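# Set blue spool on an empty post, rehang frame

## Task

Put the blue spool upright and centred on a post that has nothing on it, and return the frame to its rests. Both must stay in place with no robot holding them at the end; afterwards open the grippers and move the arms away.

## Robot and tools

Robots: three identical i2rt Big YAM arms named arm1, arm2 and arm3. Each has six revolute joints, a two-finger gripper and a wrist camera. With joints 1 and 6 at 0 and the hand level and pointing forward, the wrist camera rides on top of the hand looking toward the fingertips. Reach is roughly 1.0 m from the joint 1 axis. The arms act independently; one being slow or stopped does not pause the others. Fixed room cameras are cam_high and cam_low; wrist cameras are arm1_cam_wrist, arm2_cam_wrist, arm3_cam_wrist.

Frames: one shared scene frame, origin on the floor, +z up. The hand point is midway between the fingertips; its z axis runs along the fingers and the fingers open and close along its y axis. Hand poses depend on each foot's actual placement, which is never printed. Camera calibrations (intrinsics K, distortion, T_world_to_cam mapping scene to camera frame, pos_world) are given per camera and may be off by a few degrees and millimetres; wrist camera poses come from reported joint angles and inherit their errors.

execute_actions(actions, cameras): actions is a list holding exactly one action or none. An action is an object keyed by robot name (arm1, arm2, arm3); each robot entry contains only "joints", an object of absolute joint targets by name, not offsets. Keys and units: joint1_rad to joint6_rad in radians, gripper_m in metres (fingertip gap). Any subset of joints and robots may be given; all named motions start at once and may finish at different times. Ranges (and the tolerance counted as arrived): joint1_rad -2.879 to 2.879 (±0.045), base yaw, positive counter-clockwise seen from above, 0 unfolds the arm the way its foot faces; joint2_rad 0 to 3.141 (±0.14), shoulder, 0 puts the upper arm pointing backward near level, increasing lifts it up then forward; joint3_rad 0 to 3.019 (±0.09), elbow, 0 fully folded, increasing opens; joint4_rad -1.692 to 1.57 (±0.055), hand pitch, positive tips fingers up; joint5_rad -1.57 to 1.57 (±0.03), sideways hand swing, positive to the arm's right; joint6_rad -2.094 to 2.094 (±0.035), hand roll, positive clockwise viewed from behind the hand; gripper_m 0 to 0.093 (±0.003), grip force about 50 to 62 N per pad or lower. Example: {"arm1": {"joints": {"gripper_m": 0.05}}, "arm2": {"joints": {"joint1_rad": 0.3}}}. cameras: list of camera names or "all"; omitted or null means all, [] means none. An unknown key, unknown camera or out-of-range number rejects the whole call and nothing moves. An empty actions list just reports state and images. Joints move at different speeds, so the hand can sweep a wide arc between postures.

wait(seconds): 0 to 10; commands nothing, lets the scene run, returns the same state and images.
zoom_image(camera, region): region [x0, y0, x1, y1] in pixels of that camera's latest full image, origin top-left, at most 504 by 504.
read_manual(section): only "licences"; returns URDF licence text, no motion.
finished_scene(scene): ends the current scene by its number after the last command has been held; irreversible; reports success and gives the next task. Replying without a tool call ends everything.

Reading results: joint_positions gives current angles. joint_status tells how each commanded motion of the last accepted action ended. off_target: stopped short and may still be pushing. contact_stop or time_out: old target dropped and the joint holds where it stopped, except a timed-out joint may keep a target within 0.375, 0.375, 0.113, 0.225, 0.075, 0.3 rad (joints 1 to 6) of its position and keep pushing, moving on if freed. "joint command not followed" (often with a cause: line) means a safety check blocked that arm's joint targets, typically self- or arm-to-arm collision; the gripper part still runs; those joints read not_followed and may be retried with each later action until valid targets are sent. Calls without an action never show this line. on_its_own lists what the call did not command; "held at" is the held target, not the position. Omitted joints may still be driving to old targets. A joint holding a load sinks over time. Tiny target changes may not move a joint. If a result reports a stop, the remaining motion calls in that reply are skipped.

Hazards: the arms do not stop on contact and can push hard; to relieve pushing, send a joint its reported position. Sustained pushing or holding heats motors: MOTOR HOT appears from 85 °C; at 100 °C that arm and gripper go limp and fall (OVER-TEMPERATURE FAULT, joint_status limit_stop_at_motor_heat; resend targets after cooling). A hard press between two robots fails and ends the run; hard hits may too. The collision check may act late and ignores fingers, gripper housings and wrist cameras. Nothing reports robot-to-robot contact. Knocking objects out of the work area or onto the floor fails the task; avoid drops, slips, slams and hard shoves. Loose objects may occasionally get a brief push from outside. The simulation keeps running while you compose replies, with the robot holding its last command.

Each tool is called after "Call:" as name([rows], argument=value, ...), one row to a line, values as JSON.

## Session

Call:
execute_actions(actions=[])

Scene clock: 0.00 s.
arm1.joint_positions: joint1_rad=-0.255 joint2_rad=+0.619 joint3_rad=+1.357 joint4_rad=-1.234 joint5_rad=-0.270 joint6_rad=+0.199 gripper_m=+0.095
arm1.joint_status: not commanded
arm1.hand: x=+1.2085 y=+0.0275 z=+1.4021 quat_wxyz=(+0.091, +0.839, -0.141, -0.518) (m; scene frame)
arm2.joint_positions: joint1_rad=+0.124 joint2_rad=+0.574 joint3_rad=+1.383 joint4_rad=-1.421 joint5_rad=-0.030 joint6_rad=+0.268 gripper_m=+0.094
arm2.joint_status: not commanded
arm2.hand: x=-0.6015 y=+1.0840 z=+1.3572 quat_wxyz=(-0.435, -0.507, -0.731, +0.139) (m; scene frame)
arm3.joint_positions: joint1_rad=+0.405 joint2_rad=+0.607 joint3_rad=+1.329 joint4_rad=-1.398 joint5_rad=-0.196 joint6_rad=+0.115 gripper_m=+0.095
arm3.joint_status: not commanded
arm3.hand: x=-0.7367 y=-1.0362 z=+1.3118 quat_wxyz=(-0.245, +0.594, -0.669, -0.373) (m; scene frame)
pictures: arm1_cam_wrist, arm2_cam_wrist, arm3_cam_wrist, cam_high, cam_low
camera_calibration (this result's frames):
arm1_cam_wrist: T_world_to_cam=[[0.143938, 0.944549, -0.295141, 0.211704], [0.87581, -0.260438, -0.406361, -0.4787], [-0.460694, -0.199996, -0.864733, 1.89532], [0, 0, 0, 1]] pos_world=[1.26194, 0.0544191, 1.5069]
arm2_cam_wrist: T_world_to_cam=[[-0.854735, -0.45639, -0.247258, 0.317195], [-0.381375, 0.875311, -0.297296, -0.769457], [0.35211, -0.159811, -0.922214, 1.75567], [0, 0, 0, 1]] pos_world=[-0.640521, 1.09885, 1.46877]
arm3_cam_wrist: T_world_to_cam=[[0.978238, -0.0155493, -0.206901, 0.97612], [-0.0759044, -0.954883, -0.287117, -0.659626], [-0.193102, 0.296574, -0.935284, 1.51368], [0, 0, 0, 1]] pos_world=[-0.712653, -1.0636, 1.42829]
Images, in order (width x height): arm1_cam_wrist 616x616, arm2_cam_wrist 616x616, arm3_cam_wrist 616x616, cam_high 896x504, cam_low 896x504.

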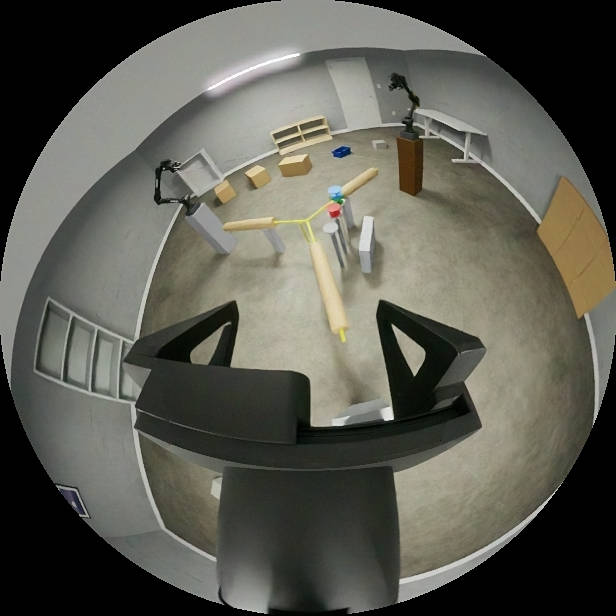

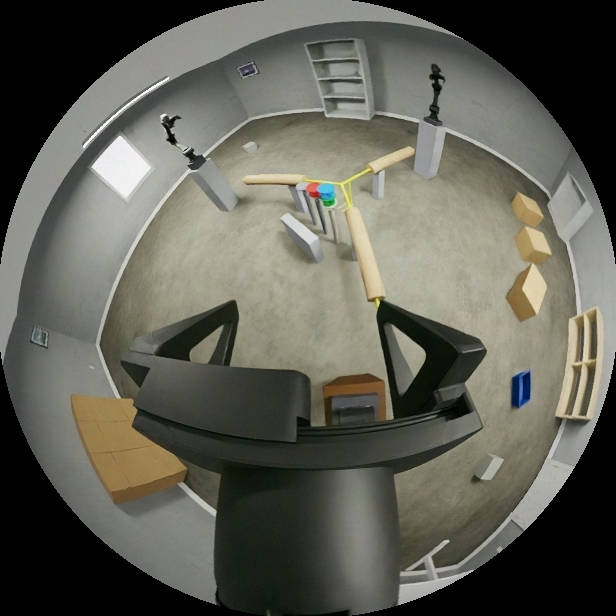

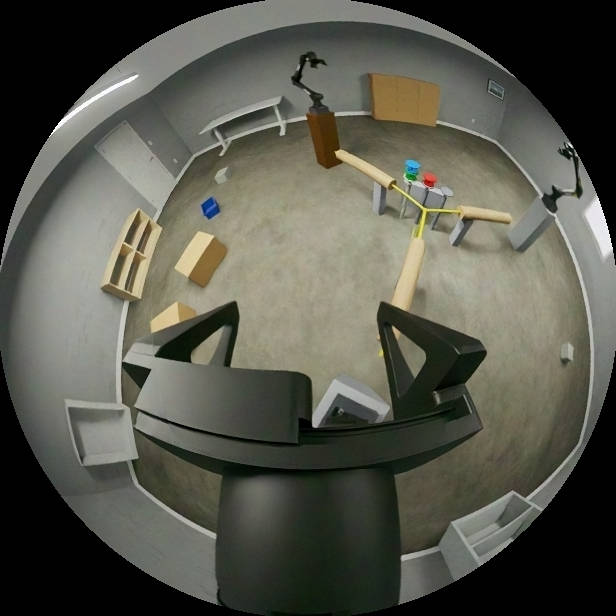

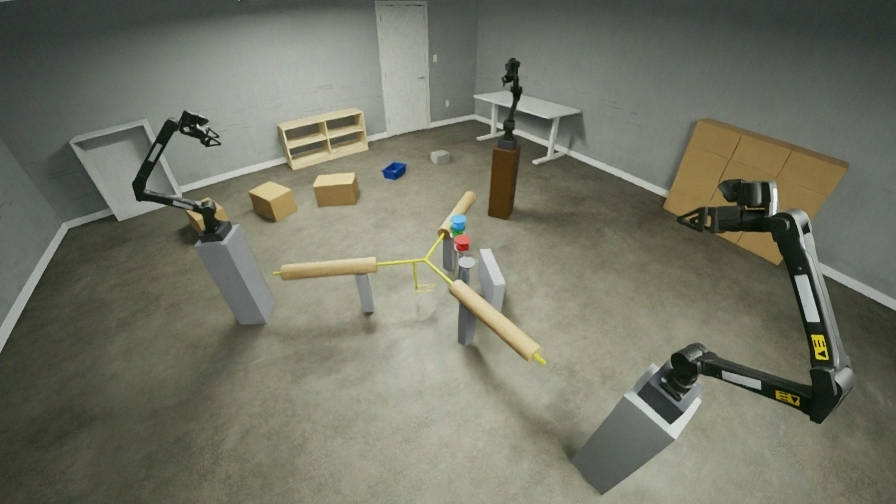

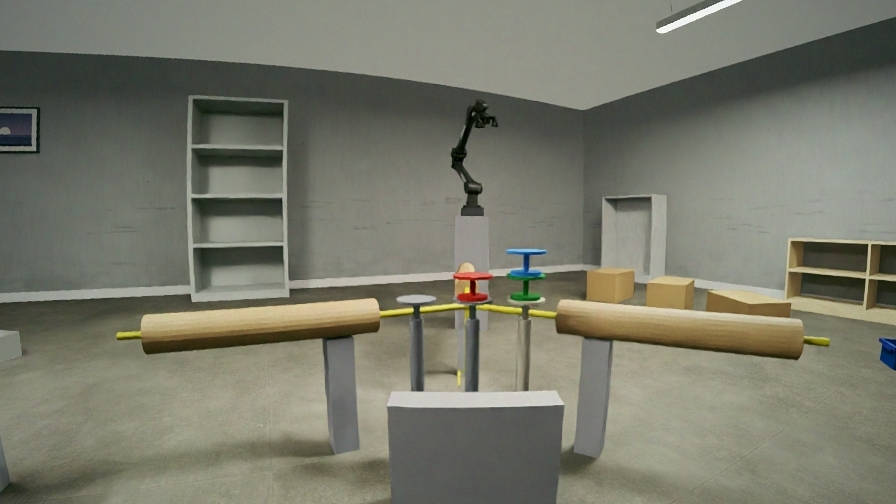

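Call:
zoom_image(camera="cam_high", region=[380, 185, 510, 310])

Call:
zoom_image(camera="cam_low", region=[385, 235, 565, 400])

Call:
zoom_image(camera="cam_high", region=[500, 325, 570, 380])

Call:
zoom_image(camera="cam_high", region=[255, 245, 325, 295])

Region (380, 185, 510, 310) of cam_high's 896x504 image, scaled by 3.877, with more detail than that image has; it fills the top 485 rows of this view, and the rest is white.

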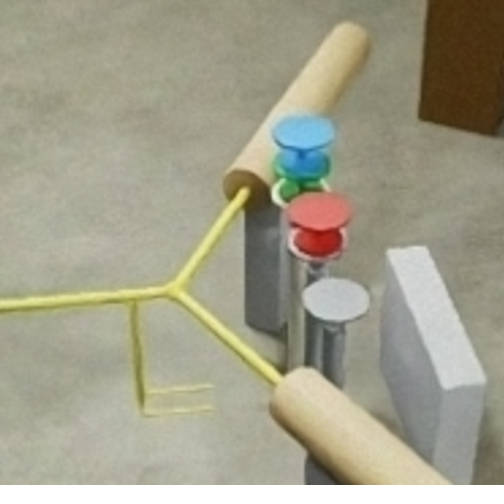

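Region (385, 235, 565, 400) of cam_low's 896x504 image, scaled by 2.800, with more detail than that image has; it fills the top 462 rows of this view, and the rest is white.

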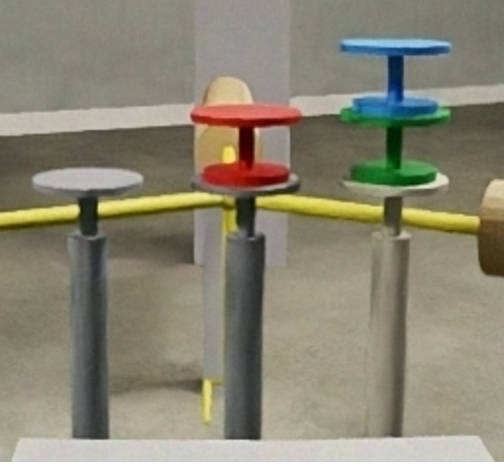

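Region (500, 325, 570, 380) of cam_high's 896x504 image, scaled by 7.200, with more detail than that image has; it fills the top 396 rows of this view, and the rest is white.

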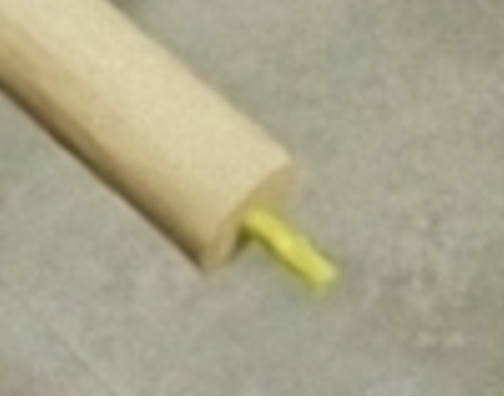

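Region (255, 245, 325, 295) of cam_high's 896x504 image, scaled by 7.200, with more detail than that image has; it fills the top 360 rows of this view, and the rest is white.

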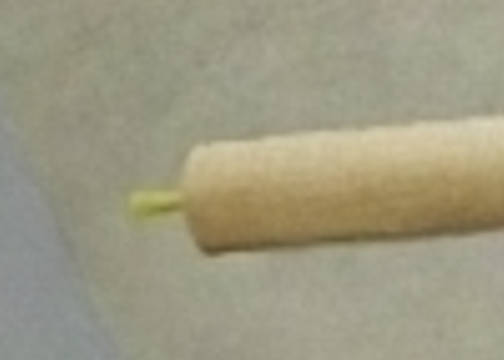

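Call:
execute_actions([
  {"arm1":{"joints":{"joint1_rad":0.1,"joint2_rad":2.617,"joint3_rad":1.437,"joint4_rad":-0.362,"joint5_rad":0,"joint6_rad":-0.004,"gripper_m":0.093}},"arm2":{"joints":{"joint1_rad":-0.313,"joint2_rad":2.515,"joint3_rad":1.28,"joint4_rad":-0.295,"joint5_rad":0,"joint6_rad":-0.42,"gripper_m":0.093}},"arm3":{"joints":{"joint1_rad":-0.131,"joint2_rad":2.421,"joint3_rad":0.752,"joint4_rad":0.099,"joint5_rad":0,"joint6_rad":-0.168,"gripper_m":0.093}}},
], cameras=["arm1_cam_wrist","arm2_cam_wrist","arm3_cam_wrist"])

Scene clock: 20.43 s.
arm1.joint_positions: joint1_rad=+0.093 joint2_rad=+2.631 joint3_rad=+1.409 joint4_rad=-0.380 joint5_rad=-0.004 joint6_rad=+0.007 gripper_m=+0.093
arm1.joint_status: all done
arm1.hand: x=+0.9378 y=-0.0255 z=+0.5085 quat_wxyz=(+0.000, +1.000, +0.022, +0.009) (m; scene frame)
arm2.joint_positions: joint1_rad=-0.315 joint2_rad=+2.532 joint3_rad=+1.270 joint4_rad=-0.304 joint5_rad=-0.001 joint6_rad=-0.409 gripper_m=+0.093
arm2.joint_status: all done
arm2.hand: x=-0.6403 y=+0.7788 z=+0.5073 quat_wxyz=(+0.002, -0.473, -0.881, -0.003) (m; scene frame)
arm3.joint_positions: joint1_rad=-0.131 joint2_rad=+2.420 joint3_rad=+0.752 joint4_rad=+0.090 joint5_rad=-0.003 joint6_rad=-0.154 gripper_m=+0.093
arm3.joint_status: all done
arm3.hand: x=-0.5384 y=-1.0007 z=+0.5134 quat_wxyz=(-0.001, +0.517, -0.856, -0.006) (m; scene frame)
pictures: arm1_cam_wrist, arm2_cam_wrist, arm3_cam_wrist
camera_calibration (this result's frames):
arm1_cam_wrist: T_world_to_cam=[[-0.0463495, 0.998923, 0.00194904, 0.0657438], [0.788367, 0.0353814, 0.614187, -1.04789], [0.613457, 0.0300038, -0.789158, -0.0525879], [0, 0, 0, 1]] pos_world=[0.861433, -0.0270192, 0.601975]
arm2_cam_wrist: T_world_to_cam=[[-0.834263, -0.551021, -0.0195298, -0.0941269], [-0.456795, 0.670897, 0.584154, -1.10601], [-0.308779, 0.496259, -0.811408, -0.0535875], [0, 0, 0, 1]] pos_world=[-0.600293, 0.716746, 0.600761]
arm3_cam_wrist: T_world_to_cam=[[0.88601, -0.463587, -0.00861071, 0.017691], [-0.377548, -0.732103, 0.566994, -1.21788], [-0.269155, -0.499112, -0.823677, -0.0997552], [0, 0, 0, 1]] pos_world=[-0.502331, -0.933198, 0.608515]
Images, in order (width x height): arm1_cam_wrist 616x616, arm2_cam_wrist 616x616, arm3_cam_wrist 616x616.

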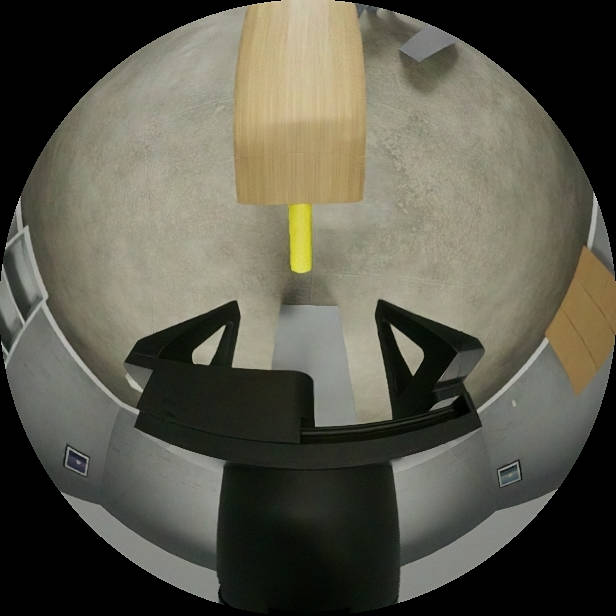

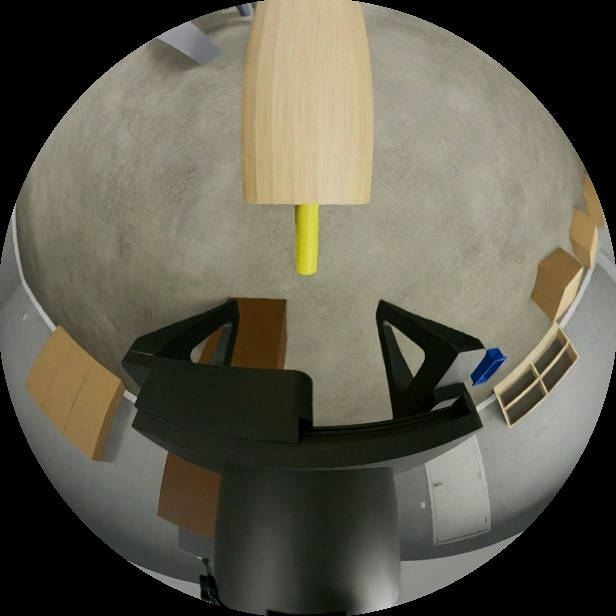

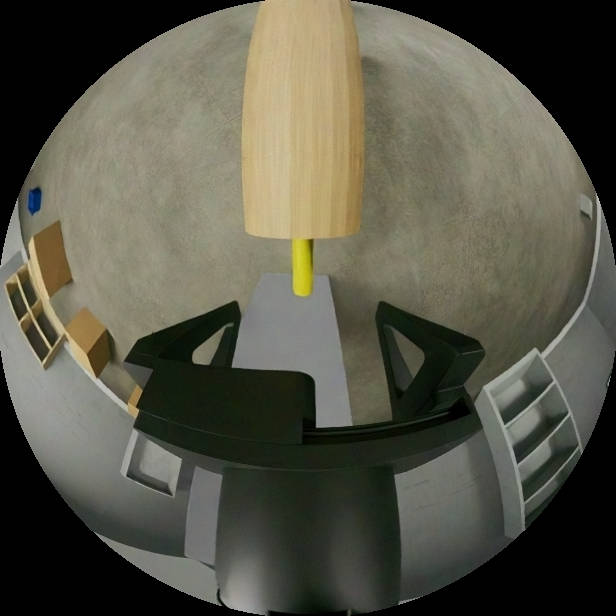

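Call:
execute_actions(actions=[])

Scene clock: 33.07 s.
arm1.joint_positions: joint1_rad=+0.093 joint2_rad=+2.631 joint3_rad=+1.409 joint4_rad=-0.380 joint5_rad=-0.004 joint6_rad=+0.007 gripper_m=+0.093
arm1.joint_status: all done
arm1.hand: x=+0.9378 y=-0.0255 z=+0.5085 quat_wxyz=(+0.000, +1.000, +0.022, +0.009) (m; scene frame)
arm2.joint_positions: joint1_rad=-0.315 joint2_rad=+2.532 joint3_rad=+1.270 joint4_rad=-0.304 joint5_rad=-0.001 joint6_rad=-0.409 gripper_m=+0.093
arm2.joint_status: all done
arm2.hand: x=-0.6403 y=+0.7788 z=+0.5073 quat_wxyz=(+0.002, -0.473, -0.881, -0.003) (m; scene frame)
arm3.joint_positions: joint1_rad=-0.131 joint2_rad=+2.420 joint3_rad=+0.752 joint4_rad=+0.090 joint5_rad=-0.003 joint6_rad=-0.154 gripper_m=+0.093
arm3.joint_status: all done
arm3.hand: x=-0.5384 y=-1.0007 z=+0.5134 quat_wxyz=(-0.001, +0.517, -0.856, -0.006) (m; scene frame)
pictures: arm1_cam_wrist, arm2_cam_wrist, arm3_cam_wrist, cam_high, cam_low
camera_calibration (this result's frames):
arm1_cam_wrist: T_world_to_cam=[[-0.0463495, 0.998923, 0.00194904, 0.0657438], [0.788367, 0.0353814, 0.614187, -1.04789], [0.613457, 0.0300038, -0.789158, -0.0525879], [0, 0, 0, 1]] pos_world=[0.861433, -0.0270192, 0.601975]
arm2_cam_wrist: T_world_to_cam=[[-0.834263, -0.551021, -0.0195298, -0.0941269], [-0.456795, 0.670897, 0.584154, -1.10601], [-0.308779, 0.496259, -0.811408, -0.0535875], [0, 0, 0, 1]] pos_world=[-0.600293, 0.716746, 0.600761]
arm3_cam_wrist: T_world_to_cam=[[0.88601, -0.463587, -0.00861071, 0.017691], [-0.377548, -0.732103, 0.566994, -1.21788], [-0.269155, -0.499112, -0.823677, -0.0997552], [0, 0, 0, 1]] pos_world=[-0.502331, -0.933198, 0.608515]
Images, in order (width x height): arm1_cam_wrist 616x616, arm2_cam_wrist 616x616, arm3_cam_wrist 616x616, cam_high 896x504, cam_low 896x504.

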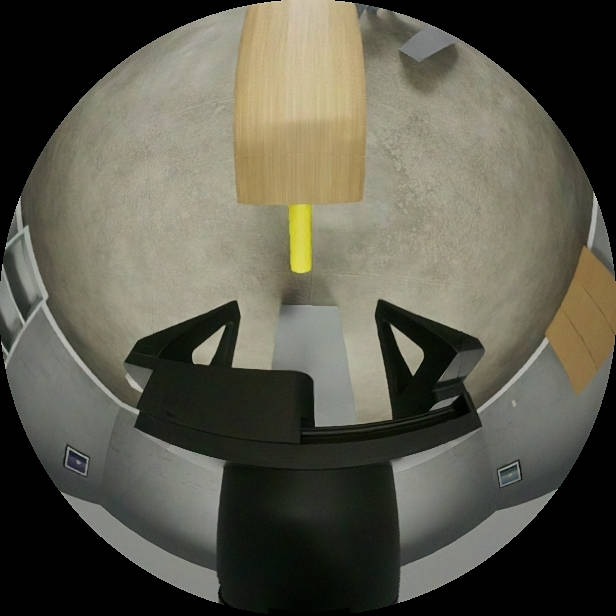

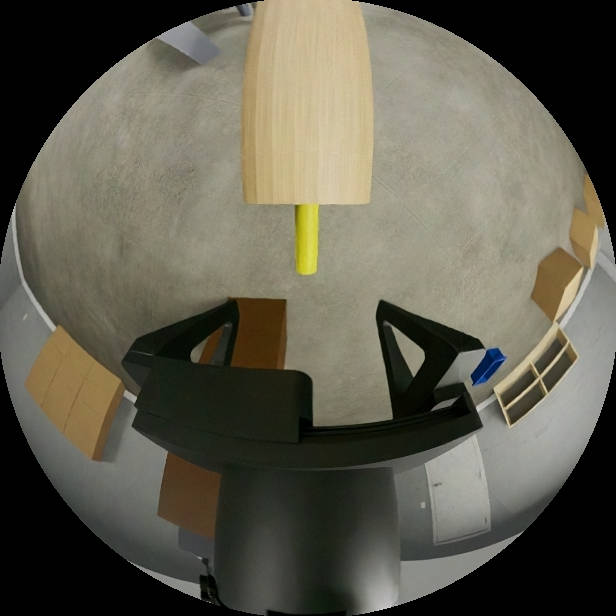

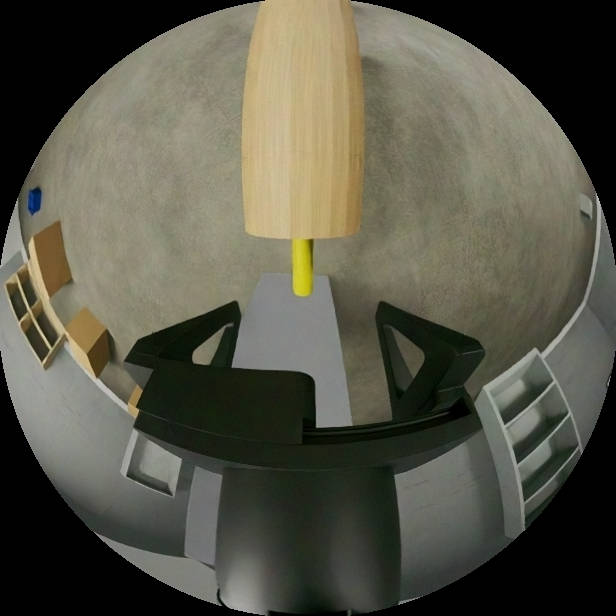

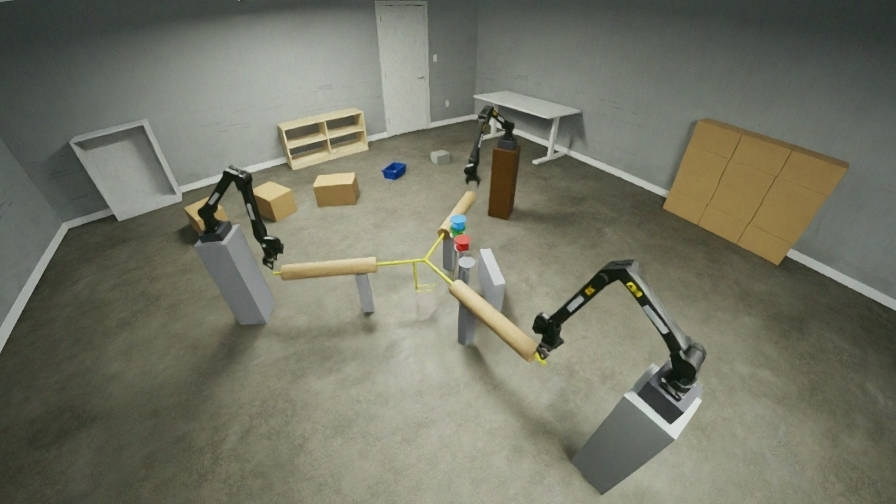

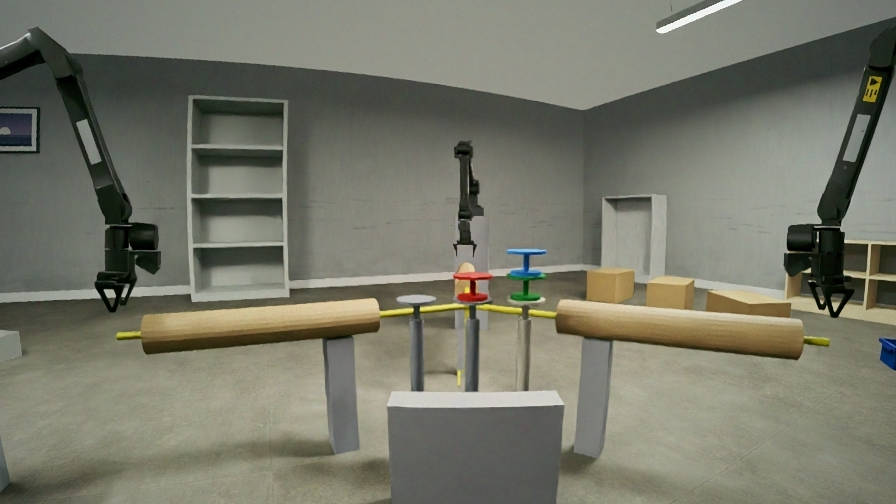

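Call:
execute_actions([
  {"arm1":{"joints":{"joint1_rad":0.112,"joint2_rad":2.864,"joint3_rad":1.640,"joint4_rad":-0.321,"joint5_rad":0,"joint6_rad":0.022}},"arm2":{"joints":{"joint1_rad":-0.291,"joint2_rad":2.767,"joint3_rad":1.490,"joint4_rad":-0.244,"joint5_rad":0,"joint6_rad":-0.386}},"arm3":{"joints":{"joint1_rad":-0.110,"joint2_rad":2.722,"joint3_rad":0.935,"joint4_rad":0.234,"joint5_rad":0,"joint6_rad":-0.133}}},
], cameras=["arm1_cam_wrist","arm2_cam_wrist","arm3_cam_wrist","cam_low"])

Scene clock: 54.13 s.
arm1.joint_positions: joint1_rad=+0.103 joint2_rad=+2.800 joint3_rad=+1.629 joint4_rad=-0.334 joint5_rad=-0.003 joint6_rad=+0.011 gripper_m=+0.093
arm1.joint_status: all done
arm1.hand: x=+0.8797 y=-0.0339 z=+0.4539 quat_wxyz=(+0.002, +0.999, +0.025, -0.039) (m; scene frame)
arm2.joint_positions: joint1_rad=-0.298 joint2_rad=+2.752 joint3_rad=+1.476 joint4_rad=-0.247 joint5_rad=-0.004 joint6_rad=-0.396 gripper_m=+0.093
arm2.joint_status: all done
arm2.hand: x=-0.6258 y=+0.7497 z=+0.4254 quat_wxyz=(-0.013, -0.471, -0.882, +0.012) (m; scene frame)
arm3.joint_positions: joint1_rad=-0.120 joint2_rad=+2.584 joint3_rad=+0.912 joint4_rad=+0.227 joint5_rad=-0.024 joint6_rad=-0.140 gripper_m=+0.093
arm3.joint_status: all done
arm3.hand: x=-0.5089 y=-0.9475 z=+0.4601 quat_wxyz=(-0.059, +0.515, -0.854, -0.041) (m; scene frame)
pictures: arm1_cam_wrist, arm2_cam_wrist, arm3_cam_wrist, cam_low
camera_calibration (this result's frames):
arm1_cam_wrist: T_world_to_cam=[[-0.0525041, 0.998619, 0.00170407, 0.0770521], [0.843743, 0.0434483, 0.534985, -0.98075], [0.534172, 0.0295267, -0.84486, 0.0352439], [0, 0, 0, 1]] pos_world=[0.812721, -0.0353744, 0.554332]
arm2_cam_wrist: T_world_to_cam=[[-0.832, -0.554748, -0.00552229, -0.101417], [-0.46561, 0.692832, 0.550628, -1.03969], [-0.301633, 0.460694, -0.834733, -0.0599878], [0, 0, 0, 1]] pos_world=[-0.586563, 0.691705, 0.521847]
arm3_cam_wrist: T_world_to_cam=[[0.885325, -0.46485, -0.0106791, 0.0151755], [-0.41068, -0.792513, 0.450849, -1.1582], [-0.218041, -0.394762, -0.892536, 0.0474062], [0, 0, 0, 1]] pos_world=[-0.478747, -0.892117, 0.564645]
Images, in order (width x height): arm1_cam_wrist 616x616, arm2_cam_wrist 616x616, arm3_cam_wrist 616x616, cam_low 896x504.

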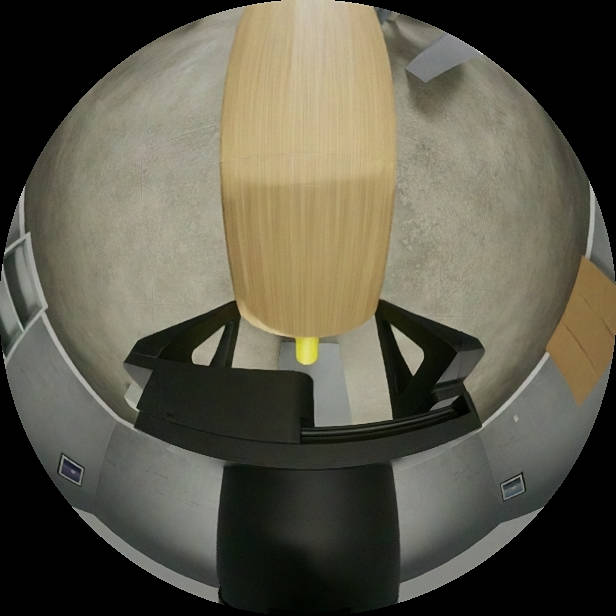

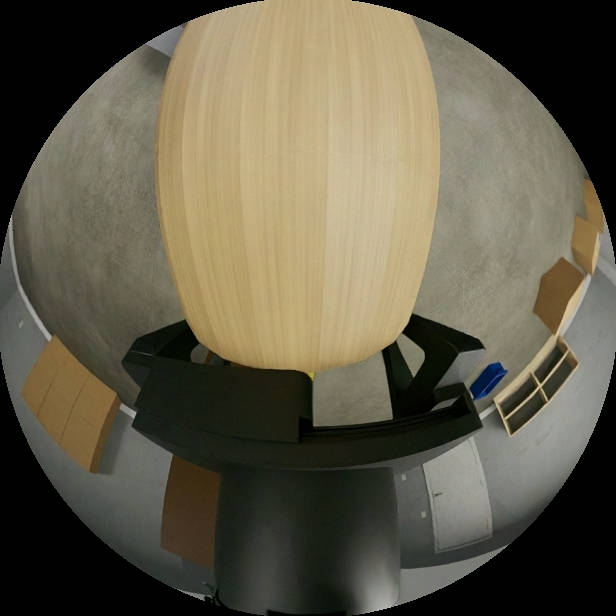

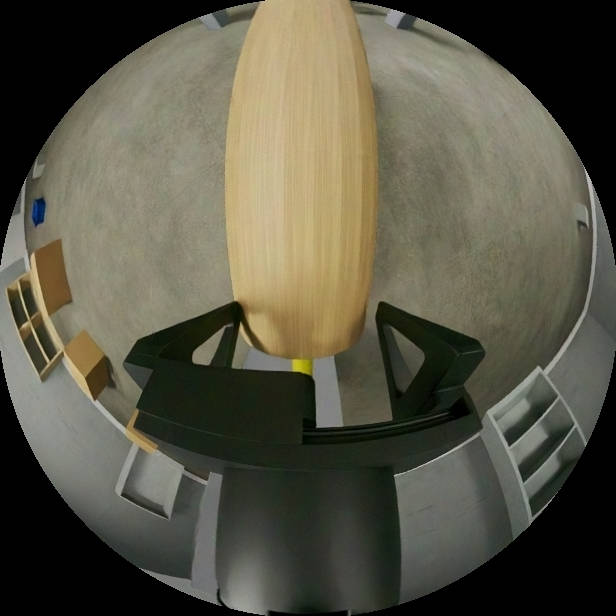

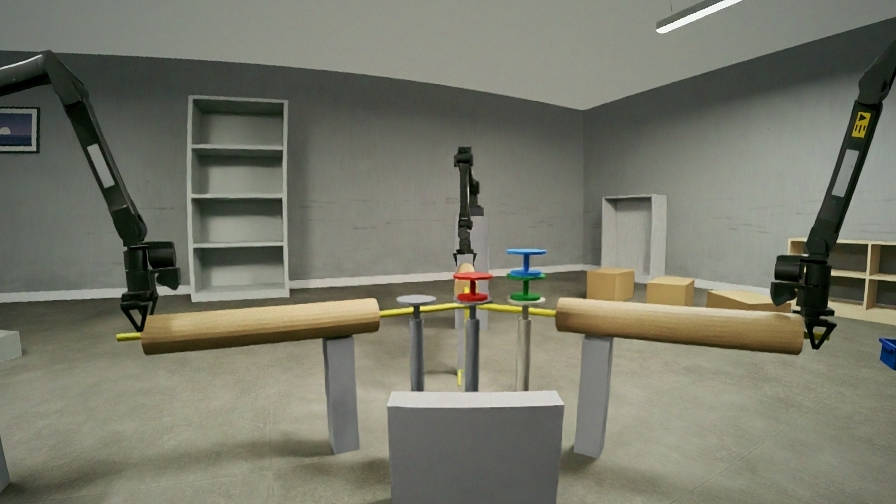

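Call:
execute_actions([
  {"arm1":{"joints":{"joint2_rad":2.76,"joint3_rad":1.50,"joint4_rad":-0.334}},"arm2":{"joints":{"joint2_rad":2.72,"joint3_rad":1.40,"joint4_rad":-0.25}},"arm3":{"joints":{"joint2_rad":2.545,"joint3_rad":0.76,"joint4_rad":0.20,"joint5_rad":0}}},
], cameras=["arm1_cam_wrist","arm2_cam_wrist","arm3_cam_wrist","cam_low"])

Scene clock: 59.77 s.
arm1.joint_positions: joint1_rad=+0.105 joint2_rad=+2.765 joint3_rad=+1.496 joint4_rad=-0.323 joint5_rad=-0.004 joint6_rad=+0.015 gripper_m=+0.093
arm1.joint_status: all done
arm1.hand: x=+0.9384 y=-0.0317 z=+0.4531 quat_wxyz=(+0.000, +1.000, +0.025, +0.004) (m; scene frame)
arm2.joint_positions: joint1_rad=-0.298 joint2_rad=+2.728 joint3_rad=+1.396 joint4_rad=-0.247 joint5_rad=-0.002 joint6_rad=-0.396 gripper_m=+0.093
arm2.joint_status: all done
arm2.hand: x=-0.6331 y=+0.7858 z=+0.4286 quat_wxyz=(+0.006, -0.471, -0.882, -0.009) (m; scene frame)
arm3.joint_positions: joint1_rad=-0.119 joint2_rad=+2.549 joint3_rad=+0.757 joint4_rad=+0.198 joint5_rad=-0.004 joint6_rad=-0.124 gripper_m=+0.093
arm3.joint_status: all done
arm3.hand: x=-0.5574 y=-1.0200 z=+0.4768 quat_wxyz=(+0.006, +0.509, -0.861, -0.003) (m; scene frame)
pictures: arm1_cam_wrist, arm2_cam_wrist, arm3_cam_wrist, cam_low
camera_calibration (this result's frames):
arm1_cam_wrist: T_world_to_cam=[[-0.0516891, 0.998661, 0.00211734, 0.0770251], [0.794423, 0.0398331, 0.606057, -1.01601], [0.605161, 0.0330086, -0.795418, -0.0857344], [0, 0, 0, 1]] pos_world=[0.863008, -0.0336211, 0.547404]
arm2_cam_wrist: T_world_to_cam=[[-0.832196, -0.553874, -0.0259673, -0.0795024], [-0.458511, 0.661067, 0.593935, -1.059], [-0.311799, 0.506176, -0.804094, -0.131475], [0, 0, 0, 1]] pos_world=[-0.59272, 0.722588, 0.521197]
arm3_cam_wrist: T_world_to_cam=[[0.876943, -0.480433, -0.0124268, 0.00490619], [-0.385403, -0.71846, 0.579033, -1.21467], [-0.287115, -0.50299, -0.815209, -0.162637], [0, 0, 0, 1]] pos_world=[-0.519134, -0.952138, 0.57081]
Images, in order (width x height): arm1_cam_wrist 616x616, arm2_cam_wrist 616x616, arm3_cam_wrist 616x616, cam_low 896x504.

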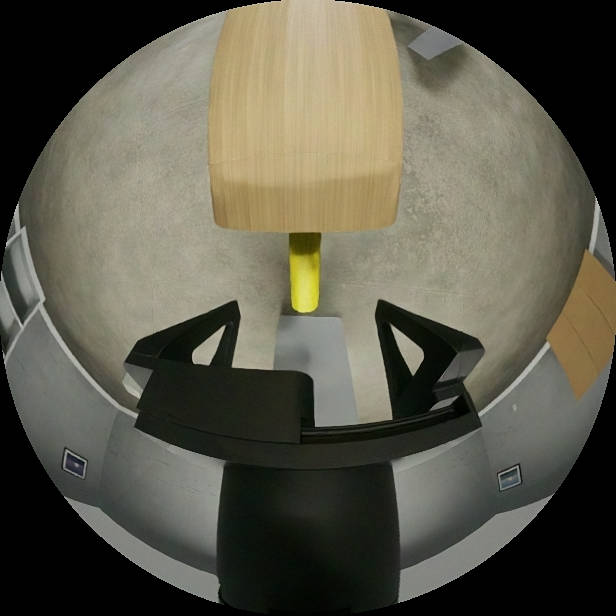

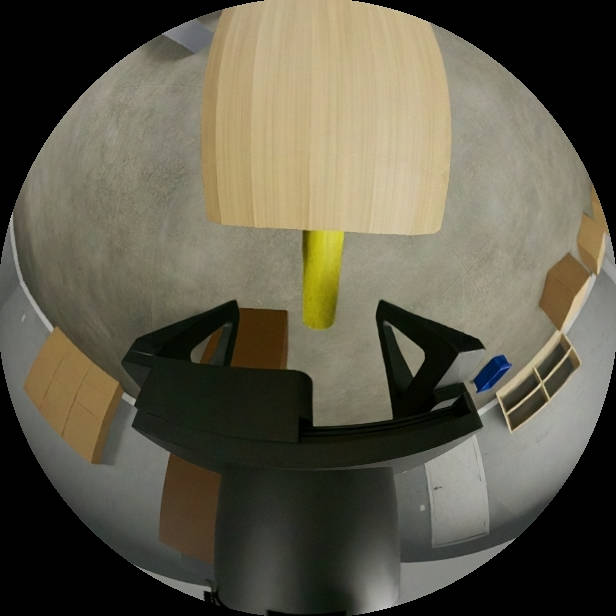

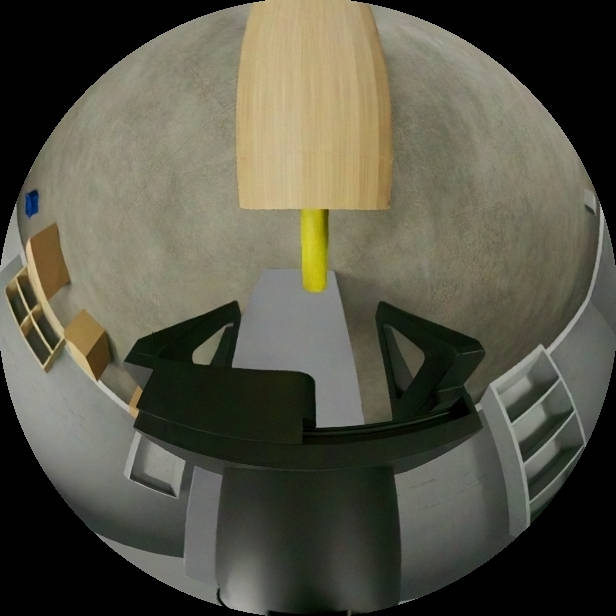

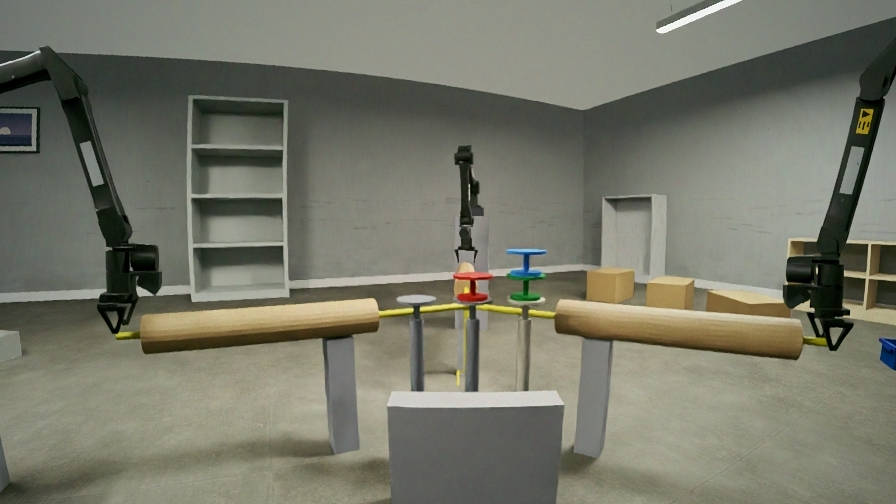

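Call:
execute_actions([
  {"arm1":{"joints":{"joint2_rad":2.863,"joint3_rad":1.55,"joint4_rad":-0.323}},"arm2":{"joints":{"joint2_rad":2.766,"joint3_rad":1.43,"joint4_rad":-0.249}},"arm3":{"joints":{"joint2_rad":2.722,"joint3_rad":0.83,"joint4_rad":0.21,"joint6_rad":-0.145}}},
], cameras=[])

Scene clock: 73.53 s.
arm1.joint_positions: joint1_rad=+0.105 joint2_rad=+2.869 joint3_rad=+1.541 joint4_rad=-0.323 joint5_rad=-0.004 joint6_rad=+0.015 gripper_m=+0.093
arm1.joint_status: all done
arm1.hand: x=+0.9688 y=-0.0297 z=+0.4074 quat_wxyz=(-0.001, +0.999, +0.024, +0.034) (m; scene frame)
arm2.joint_positions: joint1_rad=-0.298 joint2_rad=+2.764 joint3_rad=+1.419 joint4_rad=-0.247 joint5_rad=-0.002 joint6_rad=-0.396 gripper_m=+0.093
arm2.joint_status: all done
arm2.hand: x=-0.6340 y=+0.7905 z=+0.4145 quat_wxyz=(+0.010, -0.471, -0.882, -0.014) (m; scene frame)
arm3.joint_positions: joint1_rad=-0.119 joint2_rad=+2.731 joint3_rad=+0.834 joint4_rad=+0.210 joint5_rad=-0.004 joint6_rad=-0.131 gripper_m=+0.093
arm3.joint_status: all done
arm3.hand: x=-0.5800 y=-1.0505 z=+0.4223 quat_wxyz=(+0.048, +0.512, -0.858, +0.015) (m; scene frame)
pictures: none
No camera images: the call's "cameras" was empty. Leave "cameras" out to get every camera's image.

Call:
execute_actions([
  {"arm1":{"joints":{"joint2_rad":2.875,"joint3_rad":1.622,"joint4_rad":-0.323}},"arm2":{"joints":{"joint2_rad":2.785,"joint3_rad":1.476,"joint4_rad":-0.249}},"arm3":{"joints":{"joint2_rad":2.722,"joint3_rad":0.922,"joint4_rad":0.23,"joint6_rad":-0.145}}},
], cameras=["arm1_cam_wrist","arm2_cam_wrist","arm3_cam_wrist"])

Scene clock: 76.23 s.
arm1.joint_positions: joint1_rad=+0.105 joint2_rad=+2.872 joint3_rad=+1.609 joint4_rad=-0.323 joint5_rad=-0.004 joint6_rad=+0.015 gripper_m=+0.093
arm1.joint_status: all done
arm1.hand: x=+0.9282 y=-0.0323 z=+0.4131 quat_wxyz=(+0.000, +1.000, +0.025, +0.001) (m; scene frame)
arm2.joint_positions: joint1_rad=-0.298 joint2_rad=+2.781 joint3_rad=+1.463 joint4_rad=-0.247 joint5_rad=-0.002 joint6_rad=-0.396 gripper_m=+0.093
arm2.joint_status: all done
arm2.hand: x=-0.6306 y=+0.7731 z=+0.4102 quat_wxyz=(+0.001, -0.471, -0.882, -0.004) (m; scene frame)
arm3.joint_positions: joint1_rad=-0.119 joint2_rad=+2.728 joint3_rad=+0.929 joint4_rad=+0.227 joint5_rad=-0.004 joint6_rad=-0.131 gripper_m=+0.093
arm3.joint_status: all done
arm3.hand: x=-0.5428 y=-0.9990 z=+0.4125 quat_wxyz=(-0.004, +0.512, -0.859, -0.008) (m; scene frame)
pictures: arm1_cam_wrist, arm2_cam_wrist, arm3_cam_wrist
camera_calibration (this result's frames):
arm1_cam_wrist: T_world_to_cam=[[-0.0516927, 0.998661, 0.00204451, 0.077158], [0.798099, 0.0400805, 0.601192, -0.985041], [0.600305, 0.032709, -0.799102, -0.105324], [0, 0, 0, 1]] pos_world=[0.853375, -0.0341287, 0.507876]
arm2_cam_wrist: T_world_to_cam=[[-0.832133, -0.554202, -0.0203993, -0.0869166], [-0.460146, 0.669442, 0.583193, -1.04163], [-0.30955, 0.49468, -0.812078, -0.125592], [0, 0, 0, 1]] pos_world=[-0.590504, 0.711268, 0.503707]
arm3_cam_wrist: T_world_to_cam=[[0.880655, -0.47366, -0.00964652, 0.00896896], [-0.387154, -0.731256, 0.561585, -1.16325], [-0.273054, -0.490828, -0.827363, -0.175558], [0, 0, 0, 1]] pos_world=[-0.506192, -0.932554, 0.5081]
Images, in order (width x height): arm1_cam_wrist 616x616, arm2_cam_wrist 616x616, arm3_cam_wrist 616x616.

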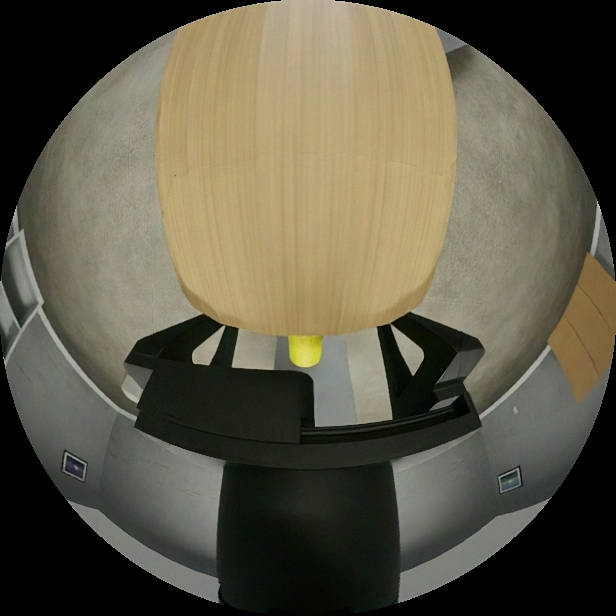

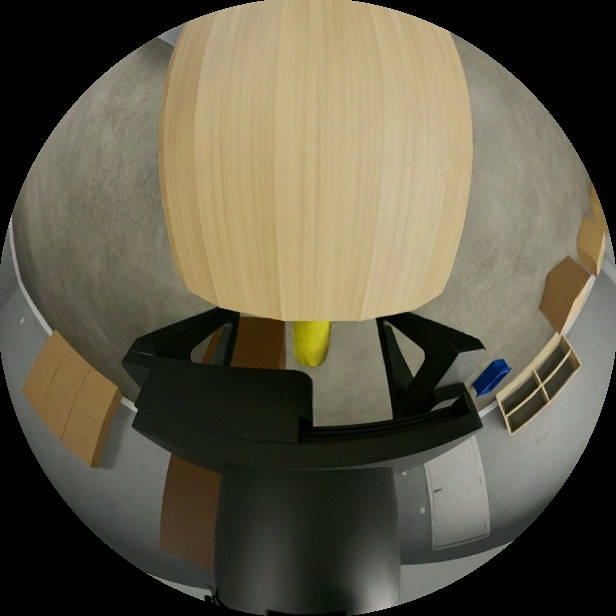

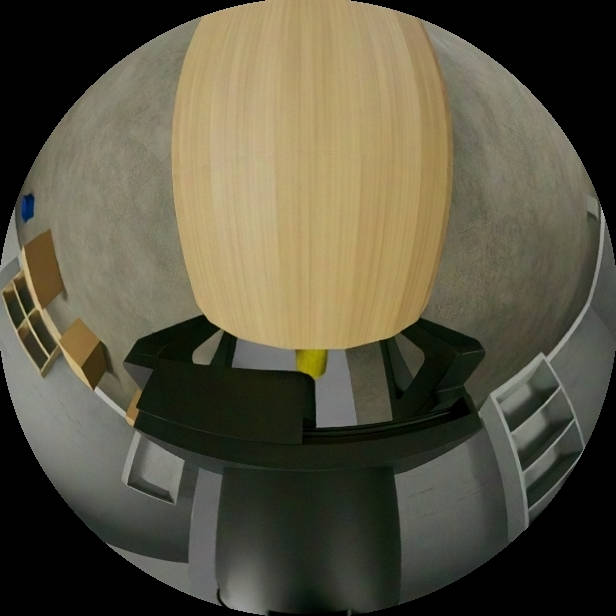

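Call:
execute_actions([
  {"arm1":{"joints":{"gripper_m":0.0}},"arm2":{"joints":{"gripper_m":0.0}},"arm3":{"joints":{"joint2_rad":2.75,"joint3_rad":0.915,"gripper_m":0.0}}},
], cameras=["arm1_cam_wrist","arm2_cam_wrist","arm3_cam_wrist"])

Scene clock: 79.23 s.
arm1.joint_positions: joint1_rad=+0.106 joint2_rad=+2.872 joint3_rad=+1.609 joint4_rad=-0.323 joint5_rad=-0.006 joint6_rad=+0.020 gripper_m=+0.019
arm1.joint_status: gripper_m off_target (ended at +0.019, target +0.000)
arm1.hand: x=+0.9282 y=-0.0333 z=+0.4131 quat_wxyz=(+0.002, +1.000, +0.022, +0.001) (m; scene frame)
arm2.joint_positions: joint1_rad=-0.298 joint2_rad=+2.781 joint3_rad=+1.463 joint4_rad=-0.248 joint5_rad=+0.003 joint6_rad=-0.392 gripper_m=+0.018
arm2.joint_status: gripper_m off_target (ended at +0.018, target +0.000)
arm2.hand: x=-0.6315 y=+0.7731 z=+0.4102 quat_wxyz=(+0.003, -0.473, -0.881, -0.002) (m; scene frame)
arm3.joint_positions: joint1_rad=-0.119 joint2_rad=+2.732 joint3_rad=+0.929 joint4_rad=+0.228 joint5_rad=+0.001 joint6_rad=-0.138 gripper_m=+0.019
arm3.joint_status: gripper_m off_target (ended at +0.019, target +0.000); the others done
arm3.hand: x=-0.5430 y=-1.0009 z=+0.4114 quat_wxyz=(-0.004, +0.515, -0.857, -0.005) (m; scene frame)
pictures: arm1_cam_wrist, arm2_cam_wrist, arm3_cam_wrist
camera_calibration (this result's frames):
arm1_cam_wrist: T_world_to_cam=[[-0.0471164, 0.998889, -0.000601514, 0.0750616], [0.798166, 0.0380106, 0.601237, -0.985202], [0.600592, 0.027848, -0.79907, -0.105773], [0, 0, 0, 1]] pos_world=[0.853418, -0.0345845, 0.507865]
arm2_cam_wrist: T_world_to_cam=[[-0.834526, -0.550749, -0.0155833, -0.0938838], [-0.454236, 0.671726, 0.585196, -1.04085], [-0.311828, 0.495439, -0.810742, -0.128408], [0, 0, 0, 1]] pos_world=[-0.591181, 0.711078, 0.503533]
arm3_cam_wrist: T_world_to_cam=[[0.883528, -0.468356, -0.00458557, 0.0130576], [-0.384459, -0.730784, 0.564045, -1.16313], [-0.267525, -0.496586, -0.825732, -0.180888], [0, 0, 0, 1]] pos_world=[-0.507105, -0.933708, 0.506753]
Images, in order (width x height): arm1_cam_wrist 616x616, arm2_cam_wrist 616x616, arm3_cam_wrist 616x616.

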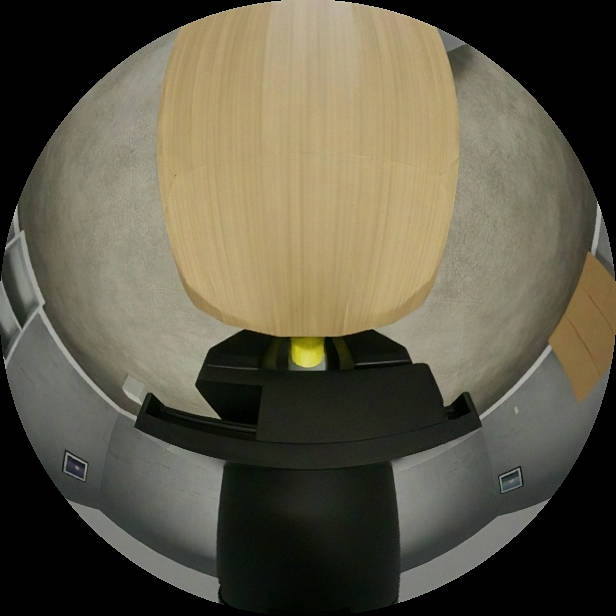

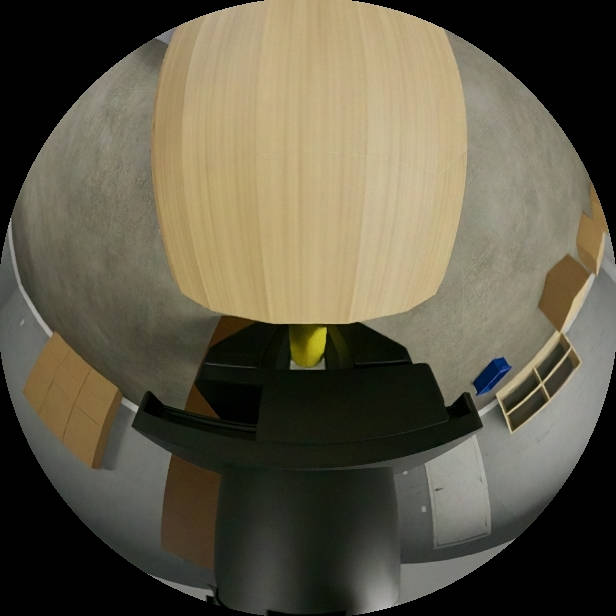

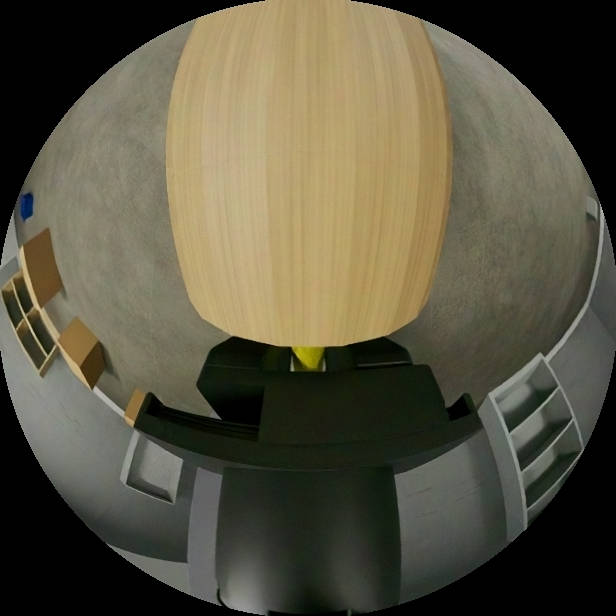

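Call:
execute_actions([
  {"arm1":{"joints":{"joint1_rad":0.106,"joint2_rad":2.662,"joint3_rad":1.488,"joint4_rad":-0.375,"joint5_rad":0,"joint6_rad":0.02}},"arm2":{"joints":{"joint1_rad":-0.298,"joint2_rad":2.58,"joint3_rad":1.348,"joint4_rad":-0.305,"joint5_rad":0,"joint6_rad":-0.392}},"arm3":{"joints":{"joint1_rad":-0.119,"joint2_rad":2.508,"joint3_rad":0.785,"joint4_rad":0.145,"joint5_rad":0,"joint6_rad":-0.138}}},
], cameras=[])

Scene clock: 97.17 s.
arm1.joint_positions: joint1_rad=+0.106 joint2_rad=+2.710 joint3_rad=+1.485 joint4_rad=-0.363 joint5_rad=-0.005 joint6_rad=+0.021 gripper_m=+0.019
arm1.joint_status: all done
arm1.hand: x=+0.9265 y=-0.0334 z=+0.4792 quat_wxyz=(+0.001, +1.000, +0.022, +0.002) (m; scene frame)
arm2.joint_positions: joint1_rad=-0.302 joint2_rad=+2.609 joint3_rad=+1.342 joint4_rad=-0.303 joint5_rad=+0.003 joint6_rad=-0.394 gripper_m=+0.018
arm2.joint_status: all done
arm2.hand: x=-0.6335 y=+0.7718 z=+0.4792 quat_wxyz=(+0.005, -0.474, -0.880, -0.003) (m; scene frame)
arm3.joint_positions: joint1_rad=-0.119 joint2_rad=+2.524 joint3_rad=+0.793 joint4_rad=+0.152 joint5_rad=+0.000 joint6_rad=-0.138 gripper_m=+0.019
arm3.joint_status: all done
arm3.hand: x=-0.5436 y=-1.0021 z=+0.4812 quat_wxyz=(-0.002, +0.515, -0.857, -0.004) (m; scene frame)
pictures: none
No camera images: the call's "cameras" was empty. Leave "cameras" out to get every camera's image.

Call:
execute_actions([
  {"arm1":{"joints":{"joint2_rad":2.472,"joint3_rad":1.368,"joint4_rad":-0.442}},"arm2":{"joints":{"joint2_rad":2.39,"joint3_rad":1.24,"joint4_rad":-0.383}},"arm3":{"joints":{"joint2_rad":2.262,"joint3_rad":0.678,"joint4_rad":0.012}}},
], cameras=[])

Scene clock: 101.87 s.
arm1.joint_positions: joint1_rad=+0.106 joint2_rad=+2.514 joint3_rad=+1.363 joint4_rad=-0.433 joint5_rad=-0.004 joint6_rad=+0.021 gripper_m=+0.019
arm1.joint_status: all done
arm1.hand: x=+0.9268 y=-0.0335 z=+0.5601 quat_wxyz=(+0.001, +1.000, +0.022, +0.000) (m; scene frame)
arm2.joint_positions: joint1_rad=-0.302 joint2_rad=+2.415 joint3_rad=+1.232 joint4_rad=-0.383 joint5_rad=+0.003 joint6_rad=-0.393 gripper_m=+0.018
arm2.joint_status: all done
arm2.hand: x=-0.6334 y=+0.7721 z=+0.5571 quat_wxyz=(+0.004, -0.474, -0.880, -0.002) (m; scene frame)
arm3.joint_positions: joint1_rad=-0.119 joint2_rad=+2.278 joint3_rad=+0.681 joint4_rad=+0.021 joint5_rad=-0.001 joint6_rad=-0.138 gripper_m=+0.019
arm3.joint_status: all done
arm3.hand: x=-0.5432 y=-1.0023 z=+0.5565 quat_wxyz=(-0.003, +0.515, -0.857, -0.005) (m; scene frame)
pictures: none
No camera images: the call's "cameras" was empty. Leave "cameras" out to get every camera's image.

Call:
execute_actions([
  {"arm1":{"joints":{"joint1_rad":0.030,"joint2_rad":2.338,"joint3_rad":1.415,"joint4_rad":-0.596,"joint6_rad":-0.056}},"arm2":{"joints":{"joint1_rad":-0.349,"joint2_rad":2.166,"joint3_rad":1.05,"joint4_rad":-0.418,"joint6_rad":-0.443}},"arm3":{"joints":{"joint1_rad":0.018,"joint2_rad":2.01,"joint3_rad":0.668,"joint4_rad":-0.221,"joint6_rad":-0.001}}},
], cameras=[])

Scene clock: 108.23 s.
arm1.joint_positions: joint1_rad=+0.029 joint2_rad=+2.376 joint3_rad=+1.381 joint4_rad=-0.584 joint5_rad=-0.004 joint6_rad=-0.055 gripper_m=+0.019
arm1.joint_status: all done
arm1.hand: x=+0.8995 y=+0.0071 z=+0.6351 quat_wxyz=(+0.001, +1.000, +0.021, -0.002) (m; scene frame)
arm2.joint_positions: joint1_rad=-0.350 joint2_rad=+2.192 joint3_rad=+1.037 joint4_rad=-0.417 joint5_rad=+0.001 joint6_rad=-0.443 gripper_m=+0.018
arm2.joint_status: all done
arm2.hand: x=-0.6627 y=+0.8107 z=+0.6296 quat_wxyz=(+0.004, -0.474, -0.881, -0.005) (m; scene frame)
arm3.joint_positions: joint1_rad=+0.019 joint2_rad=+2.028 joint3_rad=+0.666 joint4_rad=-0.214 joint5_rad=+0.003 joint6_rad=-0.004 gripper_m=+0.019
arm3.joint_status: all done
arm3.hand: x=-0.5698 y=-0.9639 z=+0.6312 quat_wxyz=(-0.004, +0.517, -0.856, -0.003) (m; scene frame)
pictures: none
No camera images: the call's "cameras" was empty. Leave "cameras" out to get every camera's image.


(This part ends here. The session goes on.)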